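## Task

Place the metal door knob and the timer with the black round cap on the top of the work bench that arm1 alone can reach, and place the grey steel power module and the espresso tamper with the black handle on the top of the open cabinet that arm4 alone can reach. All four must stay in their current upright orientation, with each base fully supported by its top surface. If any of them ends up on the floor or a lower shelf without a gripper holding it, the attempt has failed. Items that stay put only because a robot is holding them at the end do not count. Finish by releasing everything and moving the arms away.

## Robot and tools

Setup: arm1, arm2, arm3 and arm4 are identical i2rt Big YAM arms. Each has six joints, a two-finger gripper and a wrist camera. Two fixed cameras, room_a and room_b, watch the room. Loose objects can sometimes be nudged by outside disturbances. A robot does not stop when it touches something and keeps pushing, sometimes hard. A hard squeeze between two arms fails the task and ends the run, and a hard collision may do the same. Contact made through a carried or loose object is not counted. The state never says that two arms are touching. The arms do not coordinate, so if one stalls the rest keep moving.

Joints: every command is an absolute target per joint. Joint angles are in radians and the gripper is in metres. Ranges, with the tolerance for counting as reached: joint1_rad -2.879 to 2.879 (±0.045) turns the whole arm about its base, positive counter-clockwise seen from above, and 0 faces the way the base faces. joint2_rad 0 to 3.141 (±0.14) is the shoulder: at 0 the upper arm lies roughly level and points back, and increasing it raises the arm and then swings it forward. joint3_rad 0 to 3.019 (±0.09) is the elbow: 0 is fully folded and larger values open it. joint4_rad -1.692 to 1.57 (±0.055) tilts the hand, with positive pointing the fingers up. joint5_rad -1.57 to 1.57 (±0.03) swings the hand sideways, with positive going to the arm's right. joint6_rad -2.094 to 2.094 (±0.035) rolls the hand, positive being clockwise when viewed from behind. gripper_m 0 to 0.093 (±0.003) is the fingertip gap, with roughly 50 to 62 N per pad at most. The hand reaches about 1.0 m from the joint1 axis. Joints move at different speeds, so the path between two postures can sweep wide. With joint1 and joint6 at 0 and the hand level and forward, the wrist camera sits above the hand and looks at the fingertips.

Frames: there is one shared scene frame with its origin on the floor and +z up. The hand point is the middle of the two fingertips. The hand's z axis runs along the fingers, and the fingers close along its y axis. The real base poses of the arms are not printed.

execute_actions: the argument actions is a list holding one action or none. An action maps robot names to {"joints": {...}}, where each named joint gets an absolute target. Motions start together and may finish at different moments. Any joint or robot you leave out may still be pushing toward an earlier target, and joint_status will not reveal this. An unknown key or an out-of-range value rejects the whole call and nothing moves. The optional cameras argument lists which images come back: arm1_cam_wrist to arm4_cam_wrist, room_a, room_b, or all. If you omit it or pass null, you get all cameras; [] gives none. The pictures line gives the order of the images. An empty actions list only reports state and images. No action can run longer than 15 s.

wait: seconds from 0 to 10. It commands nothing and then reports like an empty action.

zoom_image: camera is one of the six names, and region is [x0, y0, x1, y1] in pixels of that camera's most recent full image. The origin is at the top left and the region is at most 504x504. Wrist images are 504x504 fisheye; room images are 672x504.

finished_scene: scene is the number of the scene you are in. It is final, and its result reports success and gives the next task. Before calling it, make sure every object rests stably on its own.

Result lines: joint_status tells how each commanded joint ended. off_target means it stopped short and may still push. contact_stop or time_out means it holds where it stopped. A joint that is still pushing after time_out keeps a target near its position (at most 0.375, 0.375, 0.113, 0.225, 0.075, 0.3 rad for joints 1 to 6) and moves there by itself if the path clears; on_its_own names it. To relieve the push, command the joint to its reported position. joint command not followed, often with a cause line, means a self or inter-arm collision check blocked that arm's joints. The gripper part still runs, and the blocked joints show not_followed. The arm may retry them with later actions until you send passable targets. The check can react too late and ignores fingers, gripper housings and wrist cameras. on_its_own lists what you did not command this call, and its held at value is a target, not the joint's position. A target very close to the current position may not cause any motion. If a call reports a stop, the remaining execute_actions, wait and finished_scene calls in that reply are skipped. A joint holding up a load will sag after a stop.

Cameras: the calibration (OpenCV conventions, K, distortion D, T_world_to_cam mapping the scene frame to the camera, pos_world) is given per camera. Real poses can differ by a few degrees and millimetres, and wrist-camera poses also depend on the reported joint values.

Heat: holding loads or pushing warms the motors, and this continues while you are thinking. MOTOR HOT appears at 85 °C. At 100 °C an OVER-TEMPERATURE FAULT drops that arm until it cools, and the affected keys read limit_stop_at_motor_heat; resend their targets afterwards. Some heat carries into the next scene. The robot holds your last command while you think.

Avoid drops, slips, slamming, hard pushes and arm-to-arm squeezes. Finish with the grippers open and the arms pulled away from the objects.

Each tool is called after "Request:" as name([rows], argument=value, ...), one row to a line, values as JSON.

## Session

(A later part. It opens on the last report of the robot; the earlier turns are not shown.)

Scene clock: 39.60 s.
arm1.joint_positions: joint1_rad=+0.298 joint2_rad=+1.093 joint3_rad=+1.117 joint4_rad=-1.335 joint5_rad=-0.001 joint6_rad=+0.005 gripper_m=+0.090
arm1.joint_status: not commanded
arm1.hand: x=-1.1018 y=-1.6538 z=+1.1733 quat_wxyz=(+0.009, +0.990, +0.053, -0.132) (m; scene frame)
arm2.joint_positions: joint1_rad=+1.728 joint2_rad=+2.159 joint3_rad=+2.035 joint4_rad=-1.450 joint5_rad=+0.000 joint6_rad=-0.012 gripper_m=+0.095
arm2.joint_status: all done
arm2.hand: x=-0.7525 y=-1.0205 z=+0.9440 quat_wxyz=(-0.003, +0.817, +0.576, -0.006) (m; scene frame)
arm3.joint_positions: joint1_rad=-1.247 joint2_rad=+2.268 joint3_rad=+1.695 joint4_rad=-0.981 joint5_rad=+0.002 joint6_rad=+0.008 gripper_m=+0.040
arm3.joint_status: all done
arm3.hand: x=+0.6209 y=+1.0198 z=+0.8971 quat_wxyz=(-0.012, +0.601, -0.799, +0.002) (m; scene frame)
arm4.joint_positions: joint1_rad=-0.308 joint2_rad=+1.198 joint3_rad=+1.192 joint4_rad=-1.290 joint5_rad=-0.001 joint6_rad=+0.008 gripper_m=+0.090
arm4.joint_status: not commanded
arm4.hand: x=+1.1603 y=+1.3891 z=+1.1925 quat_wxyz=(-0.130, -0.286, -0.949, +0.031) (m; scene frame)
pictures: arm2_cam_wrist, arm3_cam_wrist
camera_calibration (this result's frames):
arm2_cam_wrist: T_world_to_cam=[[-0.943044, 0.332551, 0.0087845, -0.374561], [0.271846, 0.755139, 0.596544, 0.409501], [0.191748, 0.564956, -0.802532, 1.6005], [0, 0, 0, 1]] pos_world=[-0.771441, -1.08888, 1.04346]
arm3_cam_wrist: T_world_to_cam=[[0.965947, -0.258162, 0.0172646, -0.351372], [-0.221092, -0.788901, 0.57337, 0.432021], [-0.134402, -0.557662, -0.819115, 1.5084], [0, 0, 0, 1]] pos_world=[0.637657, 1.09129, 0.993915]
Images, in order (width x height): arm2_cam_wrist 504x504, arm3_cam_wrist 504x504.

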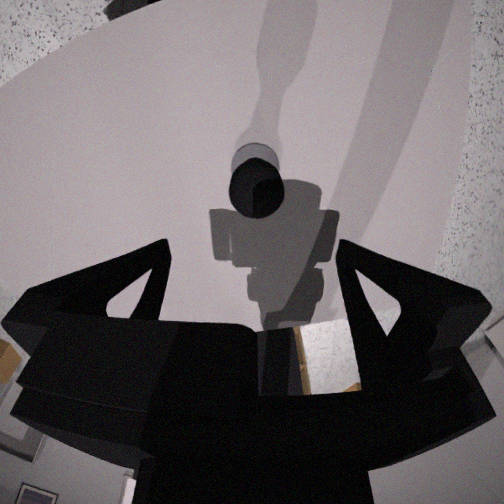

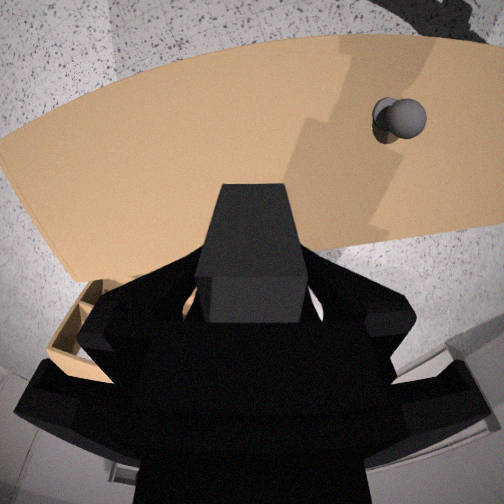

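Request:
execute_actions([
  {"arm3":{"joints":{"joint2_rad":2.61,"joint4_rad":-0.61}},"arm2":{"joints":{"joint2_rad":2.22,"joint3_rad":1.87,"joint4_rad":-1.215}}},
], cameras=["arm3_cam_wrist","arm2_cam_wrist"])

Scene clock: 40.93 s.
arm1.joint_positions: joint1_rad=+0.298 joint2_rad=+1.093 joint3_rad=+1.117 joint4_rad=-1.335 joint5_rad=-0.001 joint6_rad=+0.005 gripper_m=+0.090
arm1.joint_status: not commanded
arm1.hand: x=-1.1018 y=-1.6538 z=+1.1733 quat_wxyz=(+0.009, +0.990, +0.053, -0.132) (m; scene frame)
arm2.joint_positions: joint1_rad=+1.728 joint2_rad=+2.238 joint3_rad=+1.866 joint4_rad=-1.224 joint5_rad=+0.000 joint6_rad=-0.012 gripper_m=+0.095
arm2.joint_status: all done
arm2.hand: x=-0.7515 y=-1.0139 z=+0.8305 quat_wxyz=(-0.010, +0.817, +0.576, +0.003) (m; scene frame)
arm3.joint_positions: joint1_rad=-1.248 joint2_rad=+2.644 joint3_rad=+1.689 joint4_rad=-0.619 joint5_rad=+0.001 joint6_rad=+0.007 gripper_m=+0.040
arm3.joint_status: all done
arm3.hand: x=+0.6154 y=+0.9846 z=+0.6668 quat_wxyz=(-0.004, +0.601, -0.799, +0.008) (m; scene frame)
arm4.joint_positions: joint1_rad=-0.308 joint2_rad=+1.198 joint3_rad=+1.192 joint4_rad=-1.290 joint5_rad=-0.001 joint6_rad=+0.008 gripper_m=+0.090
arm4.joint_status: not commanded
arm4.hand: x=+1.1603 y=+1.3891 z=+1.1925 quat_wxyz=(-0.130, -0.286, -0.949, +0.031) (m; scene frame)
pictures: arm2_cam_wrist, arm3_cam_wrist
camera_calibration (this result's frames):
arm2_cam_wrist: T_world_to_cam=[[-0.94302, 0.33263, 0.00843541, -0.374479], [0.267472, 0.742728, 0.613851, 0.441741], [0.19792, 0.58113, -0.789377, 1.51568], [0, 0, 0, 1]] pos_world=[-0.771278, -1.08434, 0.928436]
arm3_cam_wrist: T_world_to_cam=[[0.965863, -0.258519, 0.0166394, -0.350325], [-0.218207, -0.777269, 0.590117, 0.510646], [-0.139623, -0.573603, -0.807146, 1.31036], [0, 0, 0, 1]] pos_world=[0.63275, 1.05797, 0.762142]
Images, in order (width x height): arm2_cam_wrist 504x504, arm3_cam_wrist 504x504.

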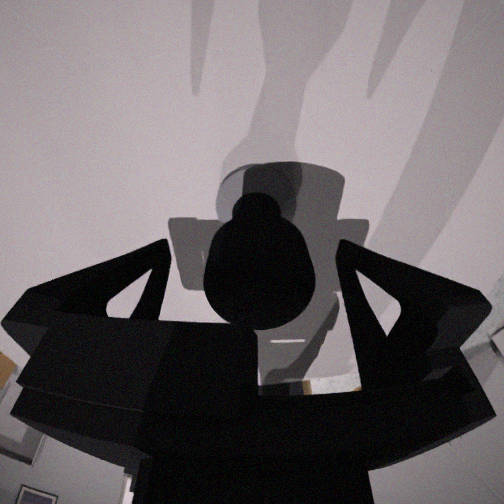

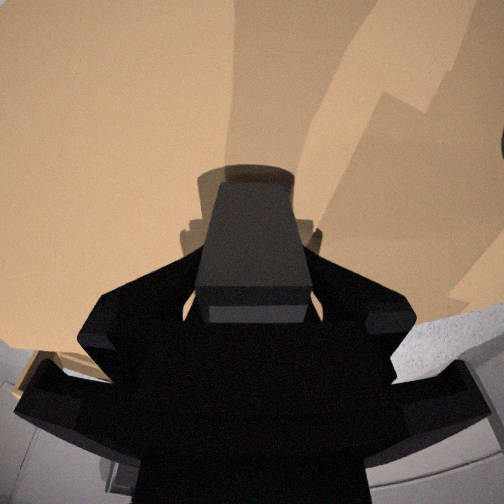

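Request:
execute_actions([
  {"arm3":{"joints":{"joint2_rad":2.665}},"arm2":{"joints":{"joint4_rad":-1.18,"gripper_m":0.015}}},
], cameras=["arm2_cam_wrist"])

Request:
execute_actions([
  {"arm3":{"joints":{"gripper_m":0.09}},"arm2":{"joints":{"joint2_rad":2.0,"joint4_rad":-1.41}}},
], cameras=["arm3_cam_wrist","arm2_cam_wrist"])

Scene clock: 41.77 s.
arm1.joint_positions: joint1_rad=+0.298 joint2_rad=+1.093 joint3_rad=+1.117 joint4_rad=-1.335 joint5_rad=-0.001 joint6_rad=+0.005 gripper_m=+0.090
arm1.joint_status: not commanded
arm1.hand: x=-1.1018 y=-1.6538 z=+1.1733 quat_wxyz=(+0.009, +0.990, +0.053, -0.132) (m; scene frame)
arm2.joint_positions: joint1_rad=+1.728 joint2_rad=+2.238 joint3_rad=+1.866 joint4_rad=-1.190 joint5_rad=+0.001 joint6_rad=-0.012 gripper_m=+0.043
arm2.joint_status: gripper_m off_target (ended at +0.043, target +0.015); the others done
arm2.hand: x=-0.7546 y=-1.0217 z=+0.8305 quat_wxyz=(+0.000, +0.817, +0.576, -0.011) (m; scene frame)
arm3.joint_positions: joint1_rad=-1.248 joint2_rad=+2.657 joint3_rad=+1.689 joint4_rad=-0.616 joint5_rad=+0.001 joint6_rad=+0.007 gripper_m=+0.040
arm3.joint_status: all done
arm3.hand: x=+0.6144 y=+0.9803 z=+0.6594 quat_wxyz=(-0.001, +0.601, -0.799, +0.011) (m; scene frame)
arm4.joint_positions: joint1_rad=-0.308 joint2_rad=+1.198 joint3_rad=+1.192 joint4_rad=-1.290 joint5_rad=-0.001 joint6_rad=+0.008 gripper_m=+0.090
arm4.joint_status: not commanded
arm4.hand: x=+1.1603 y=+1.3891 z=+1.1925 quat_wxyz=(-0.130, -0.286, -0.949, +0.031) (m; scene frame)
pictures: arm2_cam_wrist
camera_calibration (this result's frames):
arm2_cam_wrist: T_world_to_cam=[[-0.942919, 0.33288, 0.00973711, -0.375493], [0.27496, 0.761691, 0.586706, 0.495897], [0.187886, 0.555893, -0.809742, 1.50436], [0, 0, 0, 1]] pos_world=[-0.77306, -1.08899, 0.930854]
Images, in order (width x height): arm2_cam_wrist 504x504.

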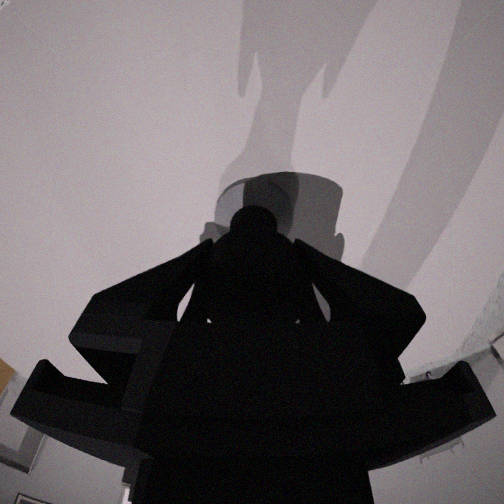

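Scene clock: 43.13 s.
arm1.joint_positions: joint1_rad=+0.298 joint2_rad=+1.093 joint3_rad=+1.117 joint4_rad=-1.335 joint5_rad=-0.001 joint6_rad=+0.005 gripper_m=+0.090
arm1.joint_status: not commanded
arm1.hand: x=-1.1018 y=-1.6538 z=+1.1733 quat_wxyz=(+0.009, +0.990, +0.053, -0.132) (m; scene frame)
arm2.joint_positions: joint1_rad=+1.728 joint2_rad=+2.015 joint3_rad=+1.852 joint4_rad=-1.405 joint5_rad=+0.001 joint6_rad=-0.012 gripper_m=+0.043
arm2.joint_status: all done
arm2.hand: x=-0.7373 y=-0.9799 z=+0.9639 quat_wxyz=(-0.002, +0.817, +0.576, -0.009) (m; scene frame)
arm3.joint_positions: joint1_rad=-1.248 joint2_rad=+2.657 joint3_rad=+1.689 joint4_rad=-0.616 joint5_rad=+0.001 joint6_rad=+0.007 gripper_m=+0.090
arm3.joint_status: all done
arm3.hand: x=+0.6144 y=+0.9803 z=+0.6594 quat_wxyz=(-0.001, +0.601, -0.799, +0.011) (m; scene frame)
arm4.joint_positions: joint1_rad=-0.308 joint2_rad=+1.198 joint3_rad=+1.192 joint4_rad=-1.290 joint5_rad=-0.001 joint6_rad=+0.008 gripper_m=+0.090
arm4.joint_status: not commanded
arm4.hand: x=+1.1603 y=+1.3891 z=+1.1925 quat_wxyz=(-0.130, -0.286, -0.949, +0.031) (m; scene frame)
pictures: arm2_cam_wrist, arm3_cam_wrist
camera_calibration (this result's frames):
arm2_cam_wrist: T_world_to_cam=[[-0.942914, 0.332897, 0.00963507, -0.374308], [0.273692, 0.758086, 0.591944, 0.37155], [0.189752, 0.56079, -0.805921, 1.58833], [0, 0, 0, 1]] pos_world=[-0.75602, -1.04778, 1.06374]
arm3_cam_wrist: T_world_to_cam=[[0.965865, -0.258518, 0.0165376, -0.350206], [-0.216968, -0.772444, 0.596871, 0.50156], [-0.141528, -0.580085, -0.802167, 1.30607], [0, 0, 0, 1]] pos_world=[0.631918, 1.05452, 0.754107]
Images, in order (width x height): arm2_cam_wrist 504x504, arm3_cam_wrist 504x504.

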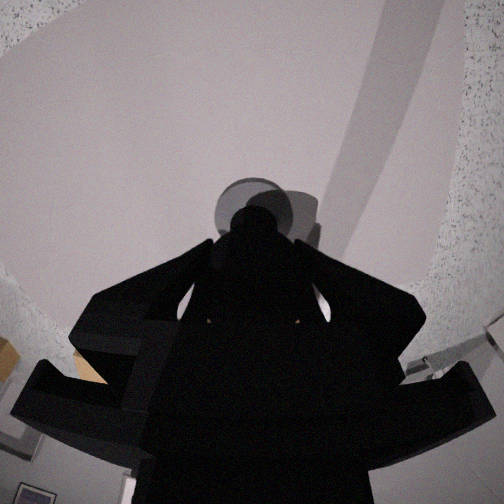

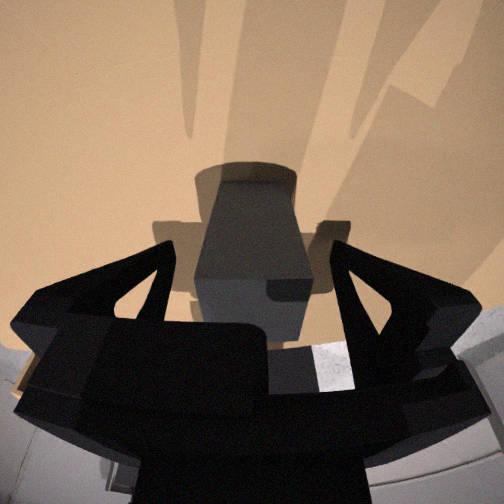

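Request:
execute_actions([
  {"arm3":{"joints":{"joint2_rad":2.38,"joint4_rad":-0.88}},"arm2":{"joints":{"joint1_rad":0.2}}},
], cameras=[])

Request:
execute_actions([
  {"arm3":{"joints":{"joint1_rad":-1.552,"joint2_rad":2.62,"joint3_rad":2.14,"joint4_rad":-1.03}},"arm2":{"joints":{"joint1_rad":-2.005,"joint2_rad":2.12,"joint3_rad":1.69,"joint4_rad":-1.1}}},
], cameras=["arm3_cam_wrist","arm2_cam_wrist"])

Scene clock: 45.33 s.
arm1.joint_positions: joint1_rad=+0.298 joint2_rad=+1.093 joint3_rad=+1.117 joint4_rad=-1.335 joint5_rad=-0.001 joint6_rad=+0.005 gripper_m=+0.090
arm1.joint_status: not commanded
arm1.hand: x=-1.1018 y=-1.6538 z=+1.1733 quat_wxyz=(+0.009, +0.990, +0.053, -0.132) (m; scene frame)
arm2.joint_positions: joint1_rad=+0.191 joint2_rad=+2.027 joint3_rad=+1.852 joint4_rad=-1.403 joint5_rad=+0.004 joint6_rad=-0.012 gripper_m=+0.043
arm2.joint_status: all done
arm2.hand: x=-1.1116 y=-0.1975 z=+0.9591 quat_wxyz=(+0.002, +0.988, -0.154, -0.003) (m; scene frame)
arm3.joint_positions: joint1_rad=-1.248 joint2_rad=+2.381 joint3_rad=+1.704 joint4_rad=-0.873 joint5_rad=+0.001 joint6_rad=+0.007 gripper_m=+0.090
arm3.joint_status: all done
arm3.hand: x=+0.6234 y=+1.0230 z=+0.8304 quat_wxyz=(-0.014, +0.601, -0.799, +0.000) (m; scene frame)
arm4.joint_positions: joint1_rad=-0.308 joint2_rad=+1.198 joint3_rad=+1.192 joint4_rad=-1.290 joint5_rad=-0.001 joint6_rad=+0.008 gripper_m=+0.090
arm4.joint_status: not commanded
arm4.hand: x=+1.1603 y=+1.3891 z=+1.1925 quat_wxyz=(-0.130, -0.286, -0.949, +0.031) (m; scene frame)
pictures: none
No camera images: the call's "cameras" was empty. Leave "cameras" out to get every camera's image.

Scene clock: 47.77 s.
arm1.joint_positions: joint1_rad=+0.298 joint2_rad=+1.093 joint3_rad=+1.117 joint4_rad=-1.335 joint5_rad=-0.001 joint6_rad=+0.005 gripper_m=+0.090
arm1.joint_status: not commanded
arm1.hand: x=-1.1018 y=-1.6538 z=+1.1733 quat_wxyz=(+0.009, +0.990, +0.053, -0.132) (m; scene frame)
arm2.joint_positions: joint1_rad=-2.008 joint2_rad=+2.171 joint3_rad=+1.680 joint4_rad=-1.092 joint5_rad=+0.003 joint6_rad=-0.012 gripper_m=+0.043
arm2.joint_status: all done
arm2.hand: x=-0.0133 y=-0.0330 z=+0.7927 quat_wxyz=(+0.013, +0.311, -0.950, +0.003) (m; scene frame)
arm3.joint_positions: joint1_rad=-1.549 joint2_rad=+2.632 joint3_rad=+2.103 joint4_rad=-1.023 joint5_rad=+0.001 joint6_rad=+0.006 gripper_m=+0.090
arm3.joint_status: all done
arm3.hand: x=+0.8406 y=+1.0057 z=+0.7944 quat_wxyz=(-0.015, +0.475, -0.880, +0.001) (m; scene frame)
arm4.joint_positions: joint1_rad=-0.308 joint2_rad=+1.198 joint3_rad=+1.192 joint4_rad=-1.290 joint5_rad=-0.001 joint6_rad=+0.008 gripper_m=+0.090
arm4.joint_status: not commanded
arm4.hand: x=+1.1603 y=+1.3891 z=+1.1925 quat_wxyz=(-0.130, -0.286, -0.949, +0.031) (m; scene frame)
pictures: arm2_cam_wrist, arm3_cam_wrist
camera_calibration (this result's frames):
arm2_cam_wrist: T_world_to_cam=[[0.594296, -0.804221, -0.00639112, -0.00957227], [-0.626794, -0.468132, 0.622882, -0.520039], [-0.503927, -0.36617, -0.782289, 0.723432], [0, 0, 0, 1]] pos_world=[0.0442886, 0.0137543, 0.889795]
arm3_cam_wrist: T_world_to_cam=[[0.846809, -0.531666, 0.0156838, -0.18895], [-0.44564, -0.693077, 0.566613, 0.626133], [-0.290379, -0.486802, -0.823835, 1.50959], [0, 0, 0, 1]] pos_world=[0.877385, 1.06837, 0.891838]
Images, in order (width x height): arm2_cam_wrist 504x504, arm3_cam_wrist 504x504.

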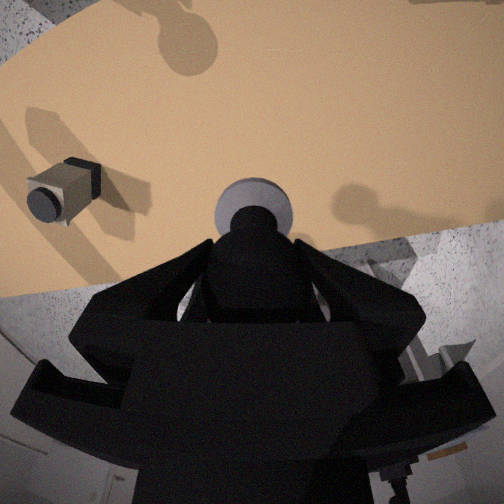

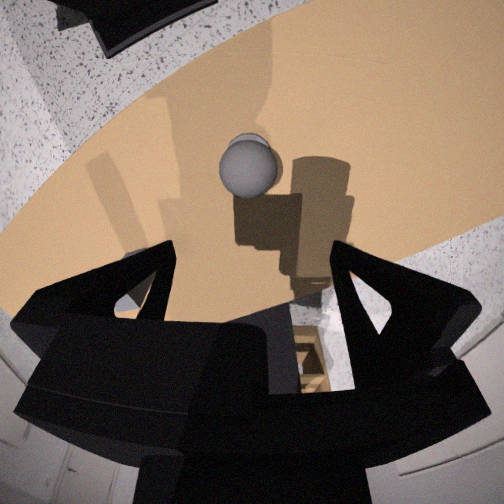

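Request:
execute_actions([
  {"arm3":{"joints":{"joint1_rad":-1.535,"joint2_rad":2.915,"joint3_rad":2.41,"joint4_rad":-1.005}},"arm2":{"joints":{"joint2_rad":2.35,"joint4_rad":-0.85}}},
], cameras=["arm3_cam_wrist","arm2_cam_wrist","room_a"])

Request:
zoom_image(camera="room_a", region=[290, 220, 390, 290])

Scene clock: 50.07 s.
arm1.joint_positions: joint1_rad=+0.298 joint2_rad=+1.093 joint3_rad=+1.117 joint4_rad=-1.335 joint5_rad=-0.001 joint6_rad=+0.005 gripper_m=+0.090
arm1.joint_status: not commanded
arm1.hand: x=-1.1018 y=-1.6538 z=+1.1733 quat_wxyz=(+0.009, +0.990, +0.053, -0.132) (m; scene frame)
arm2.joint_positions: joint1_rad=-2.008 joint2_rad=+2.386 joint3_rad=+1.678 joint4_rad=-0.857 joint5_rad=+0.002 joint6_rad=-0.011 gripper_m=+0.042
arm2.joint_status: all done
arm2.hand: x=-0.0070 y=-0.0274 z=+0.6607 quat_wxyz=(+0.005, +0.311, -0.950, +0.000) (m; scene frame)
arm3.joint_positions: joint1_rad=-1.542 joint2_rad=+2.939 joint3_rad=+2.365 joint4_rad=-1.008 joint5_rad=+0.001 joint6_rad=+0.006 gripper_m=+0.090
arm3.joint_status: all done
arm3.hand: x=+0.8411 y=+1.0114 z=+0.6637 quat_wxyz=(-0.002, +0.478, -0.878, +0.008) (m; scene frame)
arm4.joint_positions: joint1_rad=-0.308 joint2_rad=+1.198 joint3_rad=+1.192 joint4_rad=-1.290 joint5_rad=-0.001 joint6_rad=+0.008 gripper_m=+0.090
arm4.joint_status: not commanded
arm4.hand: x=+1.1603 y=+1.3891 z=+1.1925 quat_wxyz=(-0.130, -0.286, -0.949, +0.031) (m; scene frame)
pictures: arm2_cam_wrist, arm3_cam_wrist, room_a
camera_calibration (this result's frames):
arm2_cam_wrist: T_world_to_cam=[[0.593992, -0.804438, -0.00724037, -0.00909339], [-0.636168, -0.475213, 0.607834, -0.421598], [-0.492406, -0.356443, -0.794031, 0.633522], [0, 0, 0, 1]] pos_world=[0.0491441, 0.0181502, 0.759232]
arm3_cam_wrist: T_world_to_cam=[[0.850246, -0.526164, 0.0153015, -0.192485], [-0.431943, -0.680787, 0.591569, 0.663824], [-0.300845, -0.509588, -0.806109, 1.42496], [0, 0, 0, 1]] pos_world=[0.879086, 1.07679, 0.758924]
Images, in order (width x height): arm2_cam_wrist 504x504, arm3_cam_wrist 504x504, room_a 672x504.

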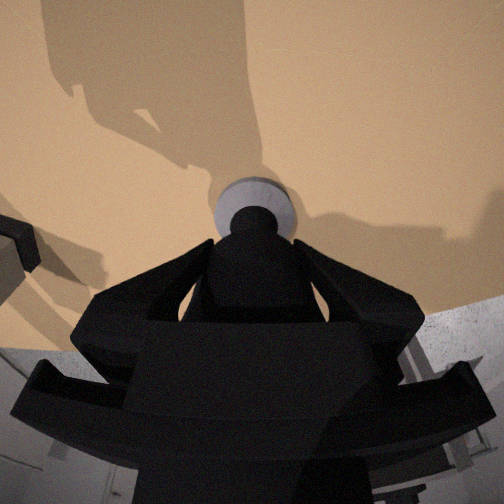

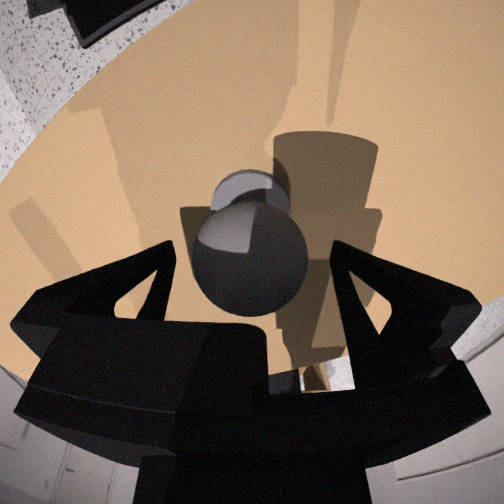

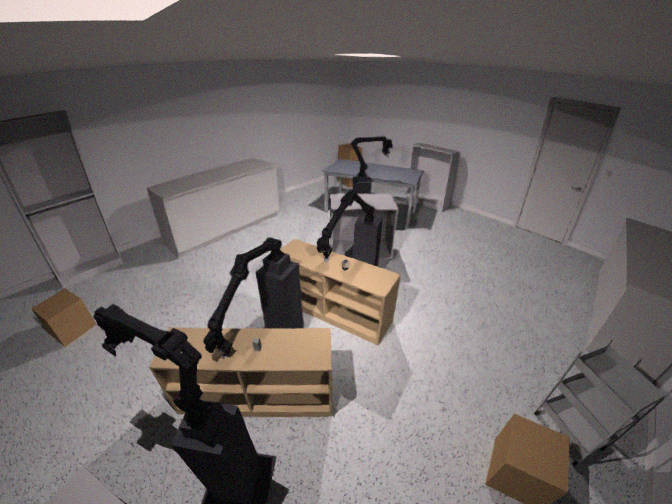

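Region (290, 220, 390, 290) of room_a's 672x504 image, scaled by 5.040, with more detail than that image has; it fills the top 353 rows of this view, and the rest is white.

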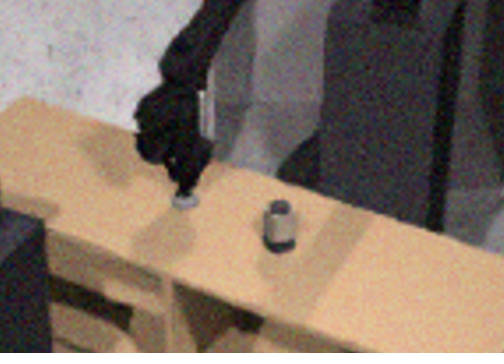

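Request:
execute_actions([
  {"arm3":{"joints":{"joint4_rad":-0.96,"gripper_m":0.03}},"arm2":{"joints":{"gripper_m":0.093}}},
], cameras=["arm3_cam_wrist"])

Request:
execute_actions([
  {"arm3":{"joints":{"joint2_rad":2.55,"joint4_rad":-1.33}},"arm2":{"joints":{"joint2_rad":2.12,"joint4_rad":-1.1}}},
], cameras=["arm3_cam_wrist"])

Request:
execute_actions([
  {"arm3":{"joints":{"joint1_rad":-0.5,"joint2_rad":2.3,"joint3_rad":1.9,"joint4_rad":-1.13}},"arm2":{"joints":{"joint1_rad":-1.633,"joint2_rad":2.19,"joint3_rad":1.76,"joint6_rad":0.57}}},
], cameras=["arm3_cam_wrist","arm2_cam_wrist"])

Scene clock: 51.00 s.
arm1.joint_positions: joint1_rad=+0.298 joint2_rad=+1.093 joint3_rad=+1.117 joint4_rad=-1.335 joint5_rad=-0.001 joint6_rad=+0.005 gripper_m=+0.090
arm1.joint_status: not commanded
arm1.hand: x=-1.1018 y=-1.6538 z=+1.1733 quat_wxyz=(+0.009, +0.990, +0.053, -0.132) (m; scene frame)
arm2.joint_positions: joint1_rad=-2.008 joint2_rad=+2.377 joint3_rad=+1.678 joint4_rad=-0.857 joint5_rad=+0.001 joint6_rad=-0.011 gripper_m=+0.093
arm2.joint_status: all done
arm2.hand: x=-0.0050 y=-0.0259 z=+0.6661 quat_wxyz=(+0.000, +0.311, -0.950, -0.002) (m; scene frame)
arm3.joint_positions: joint1_rad=-1.542 joint2_rad=+2.939 joint3_rad=+2.365 joint4_rad=-0.974 joint5_rad=+0.000 joint6_rad=+0.006 gripper_m=+0.054
arm3.joint_status: gripper_m off_target (ended at +0.054, target +0.030); the others done
arm3.hand: x=+0.8455 y=+1.0184 z=+0.6638 quat_wxyz=(-0.016, +0.478, -0.878, +0.000) (m; scene frame)
arm4.joint_positions: joint1_rad=-0.308 joint2_rad=+1.198 joint3_rad=+1.192 joint4_rad=-1.290 joint5_rad=-0.001 joint6_rad=+0.008 gripper_m=+0.090
arm4.joint_status: not commanded
arm4.hand: x=+1.1603 y=+1.3891 z=+1.1925 quat_wxyz=(-0.130, -0.286, -0.949, +0.031) (m; scene frame)
pictures: arm3_cam_wrist
camera_calibration (this result's frames):
arm3_cam_wrist: T_world_to_cam=[[0.850249, -0.526157, 0.0153787, -0.192593], [-0.441829, -0.697489, 0.564177, 0.713976], [-0.286119, -0.486486, -0.82551, 1.40682], [0, 0, 0, 1]] pos_world=[0.881725, 1.08105, 0.761495]
Images, in order (width x height): arm3_cam_wrist 504x504.

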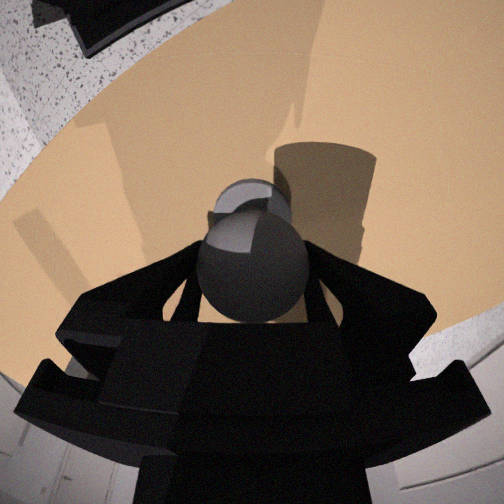

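Scene clock: 52.70 s.
arm1.joint_positions: joint1_rad=+0.298 joint2_rad=+1.093 joint3_rad=+1.117 joint4_rad=-1.335 joint5_rad=-0.001 joint6_rad=+0.005 gripper_m=+0.090
arm1.joint_status: not commanded
arm1.hand: x=-1.1018 y=-1.6538 z=+1.1733 quat_wxyz=(+0.009, +0.990, +0.053, -0.132) (m; scene frame)
arm2.joint_positions: joint1_rad=-2.008 joint2_rad=+2.114 joint3_rad=+1.678 joint4_rad=-1.094 joint5_rad=+0.001 joint6_rad=-0.011 gripper_m=+0.093
arm2.joint_status: all done
arm2.hand: x=-0.0075 y=-0.0288 z=+0.8267 quat_wxyz=(-0.012, +0.311, -0.950, -0.006) (m; scene frame)
arm3.joint_positions: joint1_rad=-1.542 joint2_rad=+2.576 joint3_rad=+2.389 joint4_rad=-1.325 joint5_rad=+0.000 joint6_rad=+0.006 gripper_m=+0.054
arm3.joint_status: all done
arm3.hand: x=+0.8600 y=+1.0489 z=+0.9364 quat_wxyz=(-0.032, +0.478, -0.878, -0.009) (m; scene frame)
arm4.joint_positions: joint1_rad=-0.308 joint2_rad=+1.198 joint3_rad=+1.192 joint4_rad=-1.290 joint5_rad=-0.001 joint6_rad=+0.008 gripper_m=+0.090
arm4.joint_status: not commanded
arm4.hand: x=+1.1603 y=+1.3891 z=+1.1925 quat_wxyz=(-0.130, -0.286, -0.949, +0.031) (m; scene frame)
pictures: arm3_cam_wrist
camera_calibration (this result's frames):
arm3_cam_wrist: T_world_to_cam=[[0.850238, -0.526159, 0.0158739, -0.193489], [-0.452135, -0.714514, 0.533896, 0.642922], [-0.269572, -0.461116, -0.845401, 1.6286], [0, 0, 0, 1]] pos_world=[0.894224, 1.10854, 1.03664]
Images, in order (width x height): arm3_cam_wrist 504x504.

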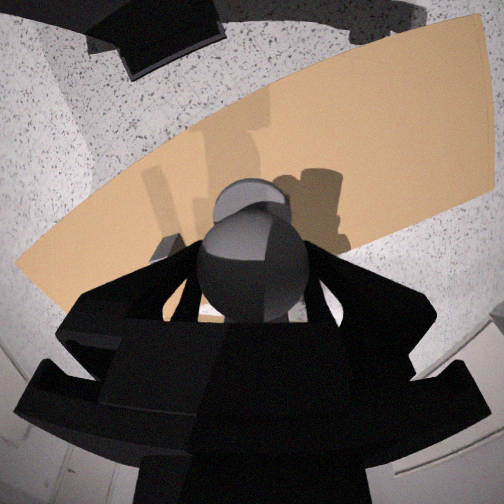

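Scene clock: 54.87 s.
arm1.joint_positions: joint1_rad=+0.298 joint2_rad=+1.093 joint3_rad=+1.117 joint4_rad=-1.335 joint5_rad=-0.001 joint6_rad=+0.005 gripper_m=+0.090
arm1.joint_status: not commanded
arm1.hand: x=-1.1018 y=-1.6538 z=+1.1733 quat_wxyz=(+0.009, +0.990, +0.053, -0.132) (m; scene frame)
arm2.joint_positions: joint1_rad=-1.643 joint2_rad=+2.192 joint3_rad=+1.712 joint4_rad=-1.095 joint5_rad=-0.002 joint6_rad=+0.555 gripper_m=+0.093
arm2.joint_status: all done
arm2.hand: x=-0.1718 y=+0.1337 z=+0.7925 quat_wxyz=(+0.010, +0.214, -0.977, +0.001) (m; scene frame)
arm3.joint_positions: joint1_rad=-0.504 joint2_rad=+2.320 joint3_rad=+1.886 joint4_rad=-1.123 joint5_rad=+0.000 joint6_rad=+0.003 gripper_m=+0.054
arm3.joint_status: all done
arm3.hand: x=+0.1395 y=+1.0074 z=+0.9202 quat_wxyz=(-0.006, +0.851, -0.524, +0.002) (m; scene frame)
arm4.joint_positions: joint1_rad=-0.308 joint2_rad=+1.198 joint3_rad=+1.192 joint4_rad=-1.290 joint5_rad=-0.001 joint6_rad=+0.008 gripper_m=+0.090
arm4.joint_status: not commanded
arm4.hand: x=+1.1603 y=+1.3891 z=+1.1925 quat_wxyz=(-0.130, -0.286, -0.949, +0.031) (m; scene frame)
pictures: arm2_cam_wrist, arm3_cam_wrist
camera_calibration (this result's frames):
arm2_cam_wrist: T_world_to_cam=[[0.421361, -0.906873, -0.00607459, 0.202387], [-0.712257, -0.335068, 0.616782, -0.568847], [-0.561378, -0.255561, -0.78711, 0.683595], [0, 0, 0, 1]] pos_world=[-0.106687, 0.167637, 0.890149]
arm3_cam_wrist: T_world_to_cam=[[0.884036, 0.467271, 0.0117728, -0.604256], [0.372652, -0.719782, 0.585699, 0.138751], [0.282154, -0.513392, -0.810443, 1.34502], [0, 0, 0, 1]] pos_world=[0.102974, 1.07275, 1.01591]
Images, in order (width x height): arm2_cam_wrist 504x504, arm3_cam_wrist 504x504.

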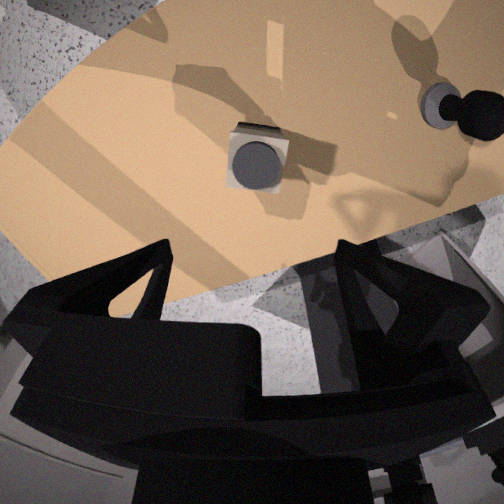

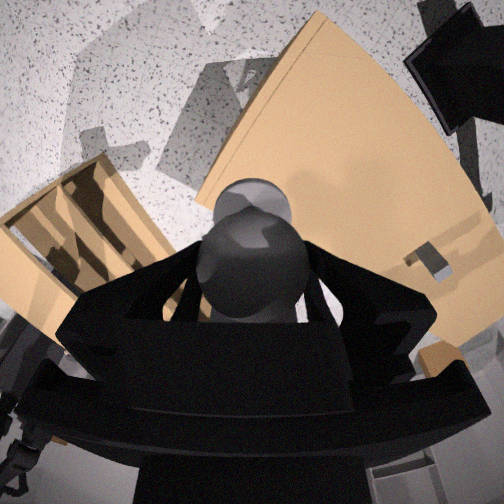

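Request:
execute_actions([
  {"arm3":{"joints":{"joint1_rad":0.1}},"arm2":{"joints":{"joint1_rad":-1.66,"joint2_rad":2.39,"joint4_rad":-0.845,"joint6_rad":0.66}},"arm4":{"joints":{"joint1_rad":-1.63,"joint2_rad":2.35,"joint3_rad":1.81,"joint4_rad":-0.965}}},
], cameras=["arm4_cam_wrist","arm2_cam_wrist"])

Scene clock: 57.10 s.
arm1.joint_positions: joint1_rad=+0.298 joint2_rad=+1.093 joint3_rad=+1.117 joint4_rad=-1.335 joint5_rad=-0.001 joint6_rad=+0.005 gripper_m=+0.090
arm1.joint_status: not commanded
arm1.hand: x=-1.1018 y=-1.6538 z=+1.1733 quat_wxyz=(+0.009, +0.990, +0.053, -0.132) (m; scene frame)
arm2.joint_positions: joint1_rad=-1.650 joint2_rad=+2.414 joint3_rad=+1.731 joint4_rad=-0.854 joint5_rad=-0.002 joint6_rad=+0.645 gripper_m=+0.093
arm2.joint_status: all done
arm2.hand: x=-0.1596 y=+0.1463 z=+0.6601 quat_wxyz=(-0.003, +0.166, -0.986, -0.012) (m; scene frame)
arm3.joint_positions: joint1_rad=+0.101 joint2_rad=+2.320 joint3_rad=+1.886 joint4_rad=-1.123 joint5_rad=+0.001 joint6_rad=+0.003 gripper_m=+0.054
arm3.joint_status: all done
arm3.hand: x=-0.1501 y=+0.7255 z=+0.9166 quat_wxyz=(-0.002, +0.969, -0.247, +0.002) (m; scene frame)
arm4.joint_positions: joint1_rad=-1.636 joint2_rad=+2.363 joint3_rad=+1.778 joint4_rad=-0.960 joint5_rad=+0.001 joint6_rad=+0.008 gripper_m=+0.090
arm4.joint_status: all done
arm4.hand: x=+0.6108 y=+0.9838 z=+0.8081 quat_wxyz=(-0.001, -0.817, -0.576, +0.006) (m; scene frame)
pictures: arm2_cam_wrist, arm4_cam_wrist
camera_calibration (this result's frames):
arm2_cam_wrist: T_world_to_cam=[[0.331639, -0.943033, -0.0265438, 0.212416], [-0.754341, -0.281968, 0.592844, -0.473012], [-0.566556, -0.176587, -0.80488, 0.58885], [0, 0, 0, 1]] pos_world=[-0.0936413, 0.170924, 0.760014]
arm4_cam_wrist: T_world_to_cam=[[-0.93547, 0.353274, -0.00965429, 0.233693], [0.283804, 0.767232, 0.575161, -1.38793], [0.210596, 0.535306, -0.817983, 0.129411], [0, 0, 0, 1]] pos_world=[0.585258, 0.913029, 0.906393]
Images, in order (width x height): arm2_cam_wrist 504x504, arm4_cam_wrist 504x504.

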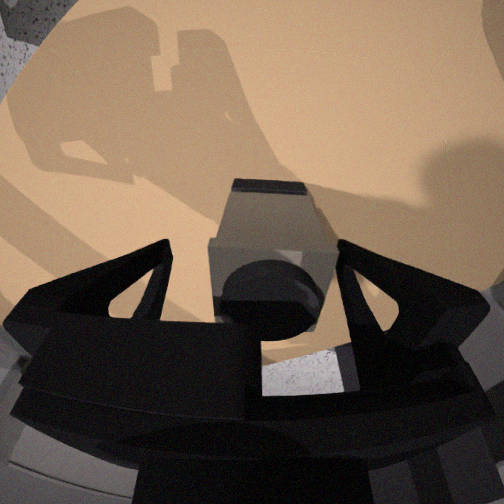

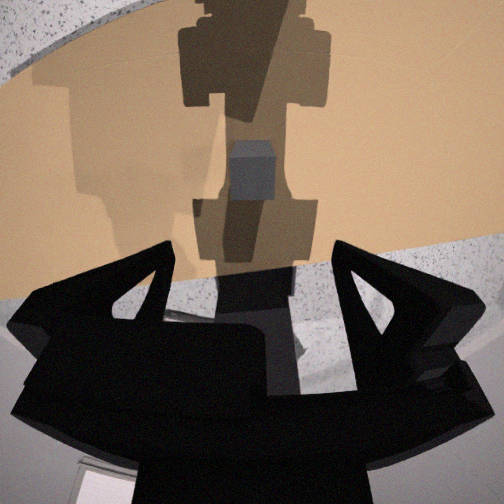

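Request:
execute_actions([
  {"arm2":{"joints":{"joint1_rad":-1.678,"gripper_m":0.025}},"arm4":{"joints":{"joint2_rad":2.635,"joint3_rad":1.925,"joint4_rad":-0.79}}},
], cameras=["arm4_cam_wrist","arm2_cam_wrist"])

Request:
execute_actions([
  {"arm2":{"joints":{"joint2_rad":1.85,"joint4_rad":-1.4}},"arm4":{"joints":{"gripper_m":0.015}}},
], cameras=["arm4_cam_wrist","arm2_cam_wrist"])

Scene clock: 58.60 s.
arm1.joint_positions: joint1_rad=+0.298 joint2_rad=+1.093 joint3_rad=+1.117 joint4_rad=-1.335 joint5_rad=-0.001 joint6_rad=+0.005 gripper_m=+0.090
arm1.joint_status: not commanded
arm1.hand: x=-1.1018 y=-1.6538 z=+1.1733 quat_wxyz=(+0.009, +0.990, +0.053, -0.132) (m; scene frame)
arm2.joint_positions: joint1_rad=-1.670 joint2_rad=+2.414 joint3_rad=+1.731 joint4_rad=-0.853 joint5_rad=-0.002 joint6_rad=+0.646 gripper_m=+0.046
arm2.joint_status: gripper_m off_target (ended at +0.046, target +0.025); the others done
arm2.hand: x=-0.1486 y=+0.1389 z=+0.6600 quat_wxyz=(-0.003, +0.156, -0.988, -0.012) (m; scene frame)
arm3.joint_positions: joint1_rad=+0.101 joint2_rad=+2.320 joint3_rad=+1.886 joint4_rad=-1.123 joint5_rad=+0.001 joint6_rad=+0.003 gripper_m=+0.054
arm3.joint_status: not commanded
arm3.hand: x=-0.1501 y=+0.7255 z=+0.9166 quat_wxyz=(-0.002, +0.969, -0.247, +0.002) (m; scene frame)
arm4.joint_positions: joint1_rad=-1.636 joint2_rad=+2.653 joint3_rad=+1.899 joint4_rad=-0.799 joint5_rad=+0.001 joint6_rad=+0.008 gripper_m=+0.090
arm4.joint_status: all done
arm4.hand: x=+0.6088 y=+0.9796 z=+0.6577 quat_wxyz=(+0.001, -0.817, -0.576, +0.003) (m; scene frame)
pictures: arm2_cam_wrist, arm4_cam_wrist
camera_calibration (this result's frames):
arm2_cam_wrist: T_world_to_cam=[[0.311788, -0.949791, -0.0261668, 0.19948], [-0.760443, -0.265953, 0.592449, -0.469601], [-0.569662, -0.16482, -0.805183, 0.591773], [0, 0, 0, 1]] pos_world=[-0.0821894, 0.162109, 0.759919]
arm4_cam_wrist: T_world_to_cam=[[-0.935563, 0.353023, -0.00979755, 0.232294], [0.281661, 0.762606, 0.582322, -1.29646], [0.213045, 0.54204, -0.812899, -0.00244355], [0, 0, 0, 1]] pos_world=[0.58301, 0.908011, 0.75525]
Images, in order (width x height): arm2_cam_wrist 504x504, arm4_cam_wrist 504x504.

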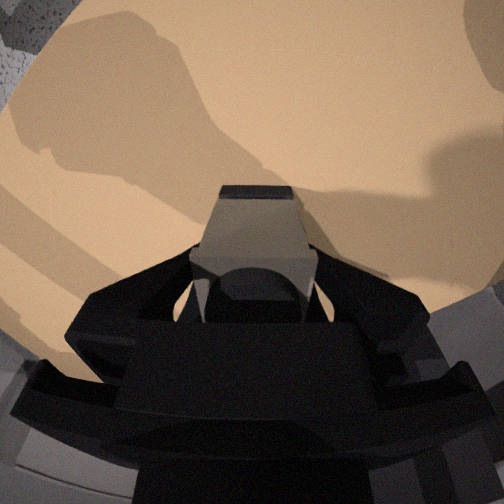

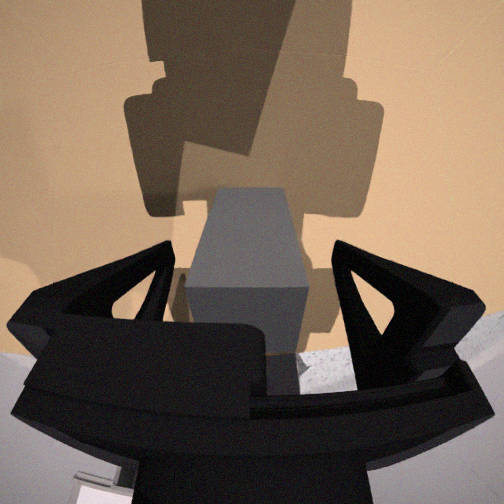

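Scene clock: 60.30 s.
arm1.joint_positions: joint1_rad=+0.298 joint2_rad=+1.093 joint3_rad=+1.117 joint4_rad=-1.335 joint5_rad=-0.001 joint6_rad=+0.005 gripper_m=+0.090
arm1.joint_status: not commanded
arm1.hand: x=-1.1018 y=-1.6538 z=+1.1733 quat_wxyz=(+0.009, +0.990, +0.053, -0.132) (m; scene frame)
arm2.joint_positions: joint1_rad=-1.670 joint2_rad=+1.867 joint3_rad=+1.739 joint4_rad=-1.393 joint5_rad=-0.002 joint6_rad=+0.646 gripper_m=+0.046
arm2.joint_status: all done
arm2.hand: x=-0.1816 y=+0.0861 z=+0.9947 quat_wxyz=(-0.009, +0.156, -0.988, -0.017) (m; scene frame)
arm3.joint_positions: joint1_rad=+0.101 joint2_rad=+2.320 joint3_rad=+1.886 joint4_rad=-1.123 joint5_rad=+0.001 joint6_rad=+0.003 gripper_m=+0.054
arm3.joint_status: not commanded
arm3.hand: x=-0.1501 y=+0.7255 z=+0.9166 quat_wxyz=(-0.002, +0.969, -0.247, +0.002) (m; scene frame)
arm4.joint_positions: joint1_rad=-1.636 joint2_rad=+2.653 joint3_rad=+1.899 joint4_rad=-0.799 joint5_rad=+0.001 joint6_rad=+0.008 gripper_m=+0.039
arm4.joint_status: gripper_m off_target (ended at +0.039, target +0.015)
arm4.hand: x=+0.6088 y=+0.9796 z=+0.6577 quat_wxyz=(+0.001, -0.817, -0.576, +0.003) (m; scene frame)
pictures: arm2_cam_wrist, arm4_cam_wrist
camera_calibration (this result's frames):
arm2_cam_wrist: T_world_to_cam=[[0.311916, -0.949454, -0.0352966, 0.17752], [-0.76563, -0.273177, 0.582396, -0.697339], [-0.5626, -0.154634, -0.812139, 0.841106], [0, 0, 0, 1]] pos_world=[-0.116069, 0.108114, 1.09549]
arm4_cam_wrist: T_world_to_cam=[[-0.935563, 0.353023, -0.00979755, 0.232294], [0.281661, 0.762606, 0.582322, -1.29646], [0.213045, 0.54204, -0.812899, -0.00244355], [0, 0, 0, 1]] pos_world=[0.58301, 0.908011, 0.75525]
Images, in order (width x height): arm2_cam_wrist 504x504, arm4_cam_wrist 504x504.

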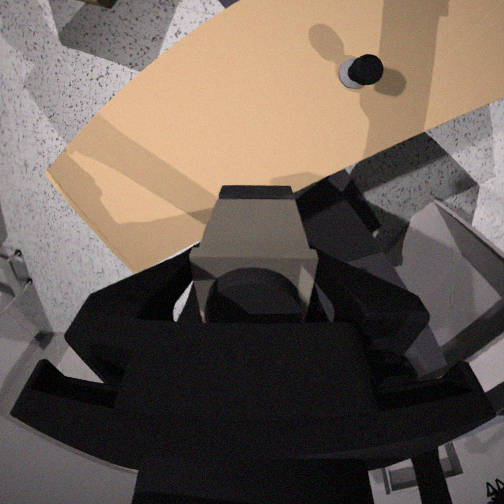

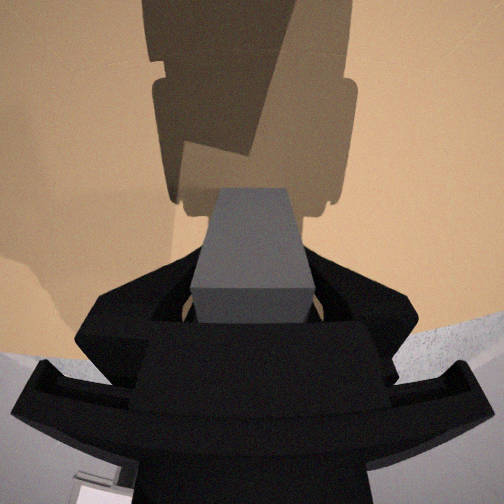

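Request:
execute_actions([
  {"arm2":{"joints":{"joint1_rad":0.2,"joint6_rad":0}},"arm4":{"joints":{"joint2_rad":2.1,"joint4_rad":-1.33}}},
], cameras=[])

Request:
execute_actions([
  {"arm2":{"joints":{"joint1_rad":1.9}},"arm3":{"joints":{"joint1_rad":1.005,"joint2_rad":2.45,"joint3_rad":1.97,"joint4_rad":-1.05}},"arm4":{"joints":{"joint1_rad":1.35}}},
], cameras=["arm4_cam_wrist","arm2_cam_wrist"])

Scene clock: 62.60 s.
arm1.joint_positions: joint1_rad=+0.298 joint2_rad=+1.093 joint3_rad=+1.117 joint4_rad=-1.335 joint5_rad=-0.001 joint6_rad=+0.005 gripper_m=+0.090
arm1.joint_status: not commanded
arm1.hand: x=-1.1018 y=-1.6538 z=+1.1733 quat_wxyz=(+0.009, +0.990, +0.053, -0.132) (m; scene frame)
arm2.joint_positions: joint1_rad=+0.210 joint2_rad=+1.867 joint3_rad=+1.739 joint4_rad=-1.393 joint5_rad=-0.001 joint6_rad=+0.014 gripper_m=+0.046
arm2.joint_status: all done
arm2.hand: x=-1.0806 y=-0.2196 z=+1.0092 quat_wxyz=(+0.000, +0.987, -0.158, -0.031) (m; scene frame)
arm3.joint_positions: joint1_rad=+0.101 joint2_rad=+2.320 joint3_rad=+1.886 joint4_rad=-1.123 joint5_rad=+0.001 joint6_rad=+0.003 gripper_m=+0.054
arm3.joint_status: not commanded
arm3.hand: x=-0.1501 y=+0.7255 z=+0.9166 quat_wxyz=(-0.002, +0.969, -0.247, +0.002) (m; scene frame)
arm4.joint_positions: joint1_rad=-1.636 joint2_rad=+2.135 joint3_rad=+1.899 joint4_rad=-1.321 joint5_rad=+0.001 joint6_rad=+0.008 gripper_m=+0.039
arm4.joint_status: all done
arm4.hand: x=+0.6130 y=+0.9880 z=+0.9961 quat_wxyz=(+0.002, -0.817, -0.576, +0.001) (m; scene frame)
pictures: none
No camera images: the call's "cameras" was empty. Leave "cameras" out to get every camera's image.

Scene clock: 65.20 s.
arm1.joint_positions: joint1_rad=+0.298 joint2_rad=+1.093 joint3_rad=+1.117 joint4_rad=-1.335 joint5_rad=-0.001 joint6_rad=+0.005 gripper_m=+0.090
arm1.joint_status: not commanded
arm1.hand: x=-1.1018 y=-1.6538 z=+1.1733 quat_wxyz=(+0.009, +0.990, +0.053, -0.132) (m; scene frame)
arm2.joint_positions: joint1_rad=+1.910 joint2_rad=+1.867 joint3_rad=+1.739 joint4_rad=-1.393 joint5_rad=-0.002 joint6_rad=+0.013 gripper_m=+0.046
arm2.joint_status: all done
arm2.hand: x=-0.6210 y=-0.9746 z=+1.0054 quat_wxyz=(+0.013, +0.769, +0.638, -0.025) (m; scene frame)
arm3.joint_positions: joint1_rad=+1.005 joint2_rad=+2.480 joint3_rad=+1.944 joint4_rad=-1.045 joint5_rad=+0.001 joint6_rad=+0.003 gripper_m=+0.054
arm3.joint_status: all done
arm3.hand: x=-0.1838 y=+0.1289 z=+0.8324 quat_wxyz=(+0.002, +0.979, +0.201, +0.012) (m; scene frame)
arm4.joint_positions: joint1_rad=+1.362 joint2_rad=+2.135 joint3_rad=+1.899 joint4_rad=-1.321 joint5_rad=-0.002 joint6_rad=+0.008 gripper_m=+0.039
arm4.joint_status: all done
arm4.hand: x=+1.1310 y=+2.1906 z=+1.0138 quat_wxyz=(-0.009, +0.516, -0.856, -0.010) (m; scene frame)
pictures: arm2_cam_wrist, arm4_cam_wrist
camera_calibration (this result's frames):
arm2_cam_wrist: T_world_to_cam=[[-0.983331, 0.181664, 0.00766417, -0.437321], [0.155205, 0.816659, 0.555859, 0.330885], [0.0947206, 0.547783, -0.831241, 1.55053], [0, 0, 0, 1]] pos_world=[-0.628254, -1.04013, 1.10829]
arm4_cam_wrist: T_world_to_cam=[[0.875259, -0.48313, -0.0225081, 0.0932925], [-0.388203, -0.72952, 0.563116, 1.47126], [-0.288478, -0.484135, -0.826071, 2.34792], [0, 0, 0, 1]] pos_world=[1.16682, 2.25509, 1.11316]
Images, in order (width x height): arm2_cam_wrist 504x504, arm4_cam_wrist 504x504.

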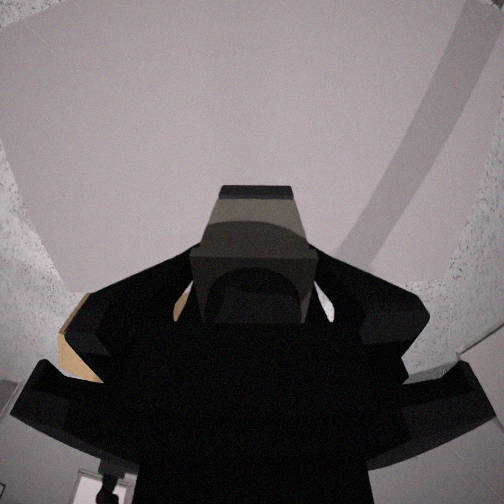

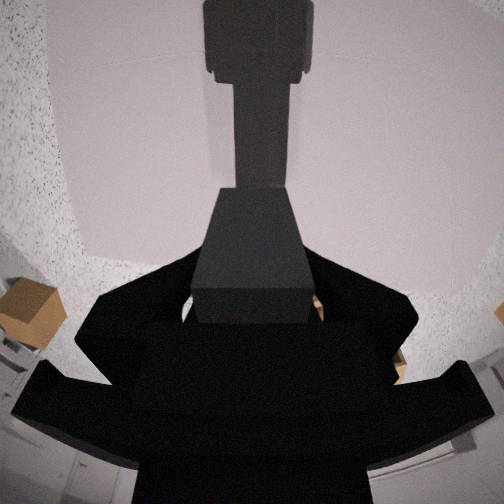

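Request:
execute_actions([
  {"arm2":{"joints":{"joint2_rad":2.12,"joint4_rad":-1.12}},"arm3":{"joints":{"joint2_rad":2.705,"joint4_rad":-0.76}},"arm4":{"joints":{"joint2_rad":2.385,"joint4_rad":-1.03}}},
], cameras=["arm4_cam_wrist","arm2_cam_wrist","arm3_cam_wrist"])

Scene clock: 67.83 s.
arm1.joint_positions: joint1_rad=+0.298 joint2_rad=+1.093 joint3_rad=+1.117 joint4_rad=-1.335 joint5_rad=-0.001 joint6_rad=+0.005 gripper_m=+0.090
arm1.joint_status: not commanded
arm1.hand: x=-1.1018 y=-1.6538 z=+1.1733 quat_wxyz=(+0.009, +0.990, +0.053, -0.132) (m; scene frame)
arm2.joint_positions: joint1_rad=+1.909 joint2_rad=+2.153 joint3_rad=+1.739 joint4_rad=-1.130 joint5_rad=+0.000 joint6_rad=+0.013 gripper_m=+0.046
arm2.joint_status: all done
arm2.hand: x=-0.6340 y=-1.0290 z=+0.8372 quat_wxyz=(+0.005, +0.770, +0.638, -0.017) (m; scene frame)
arm3.joint_positions: joint1_rad=+1.005 joint2_rad=+2.741 joint3_rad=+1.948 joint4_rad=-0.769 joint5_rad=-0.002 joint6_rad=+0.003 gripper_m=+0.053
arm3.joint_status: all done
arm3.hand: x=-0.1615 y=+0.1358 z=+0.6615 quat_wxyz=(+0.005, +0.980, +0.201, +0.003) (m; scene frame)
arm4.joint_positions: joint1_rad=+1.361 joint2_rad=+2.424 joint3_rad=+1.899 joint4_rad=-1.043 joint5_rad=-0.002 joint6_rad=+0.007 gripper_m=+0.039
arm4.joint_status: all done
arm4.hand: x=+1.1442 y=+2.2164 z=+0.8262 quat_wxyz=(-0.005, +0.516, -0.857, -0.007) (m; scene frame)
pictures: arm2_cam_wrist, arm3_cam_wrist, arm4_cam_wrist
camera_calibration (this result's frames):
arm2_cam_wrist: T_world_to_cam=[[-0.983137, 0.182606, 0.00978301, -0.439587], [0.155007, 0.803772, 0.574389, 0.441938], [0.0970238, 0.56622, -0.818524, 1.45153], [0, 0, 0, 1]] pos_world=[-0.641511, -1.09683, 0.938568]
arm3_cam_wrist: T_world_to_cam=[[-0.4121, 0.911047, -0.0128943, -0.18114], [0.732058, 0.339496, 0.590621, -0.314018], [0.542461, 0.233956, -0.806846, 0.711036], [0, 0, 0, 1]] pos_world=[-0.230478, 0.105284, 0.756826]
arm4_cam_wrist: T_world_to_cam=[[0.874813, -0.483967, -0.0218543, 0.0918394], [-0.386116, -0.723764, 0.571909, 1.57842], [-0.292603, -0.491875, -0.820026, 2.22607], [0, 0, 0, 1]] pos_world=[1.18047, 2.2818, 0.924728]
Images, in order (width x height): arm2_cam_wrist 504x504, arm3_cam_wrist 504x504, arm4_cam_wrist 504x504.

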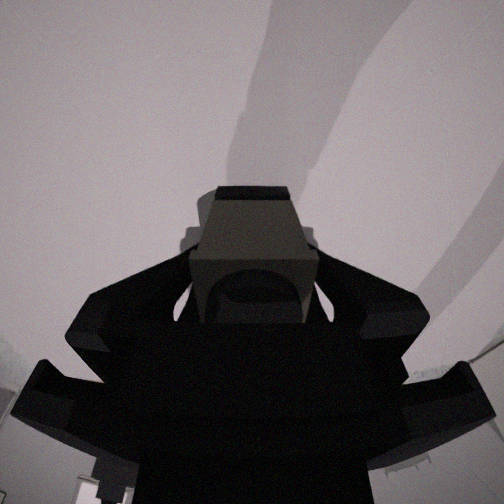

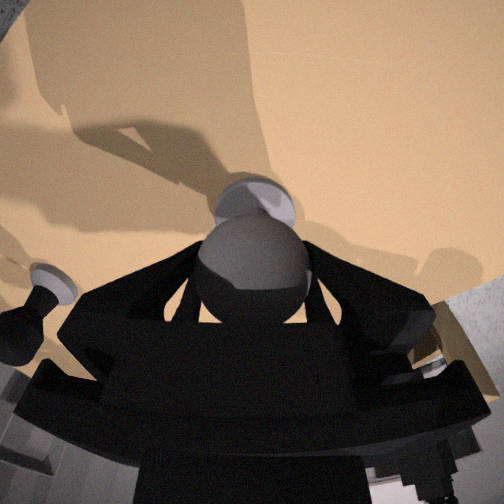

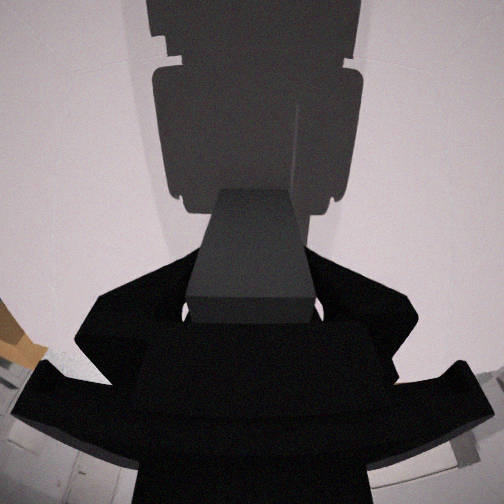

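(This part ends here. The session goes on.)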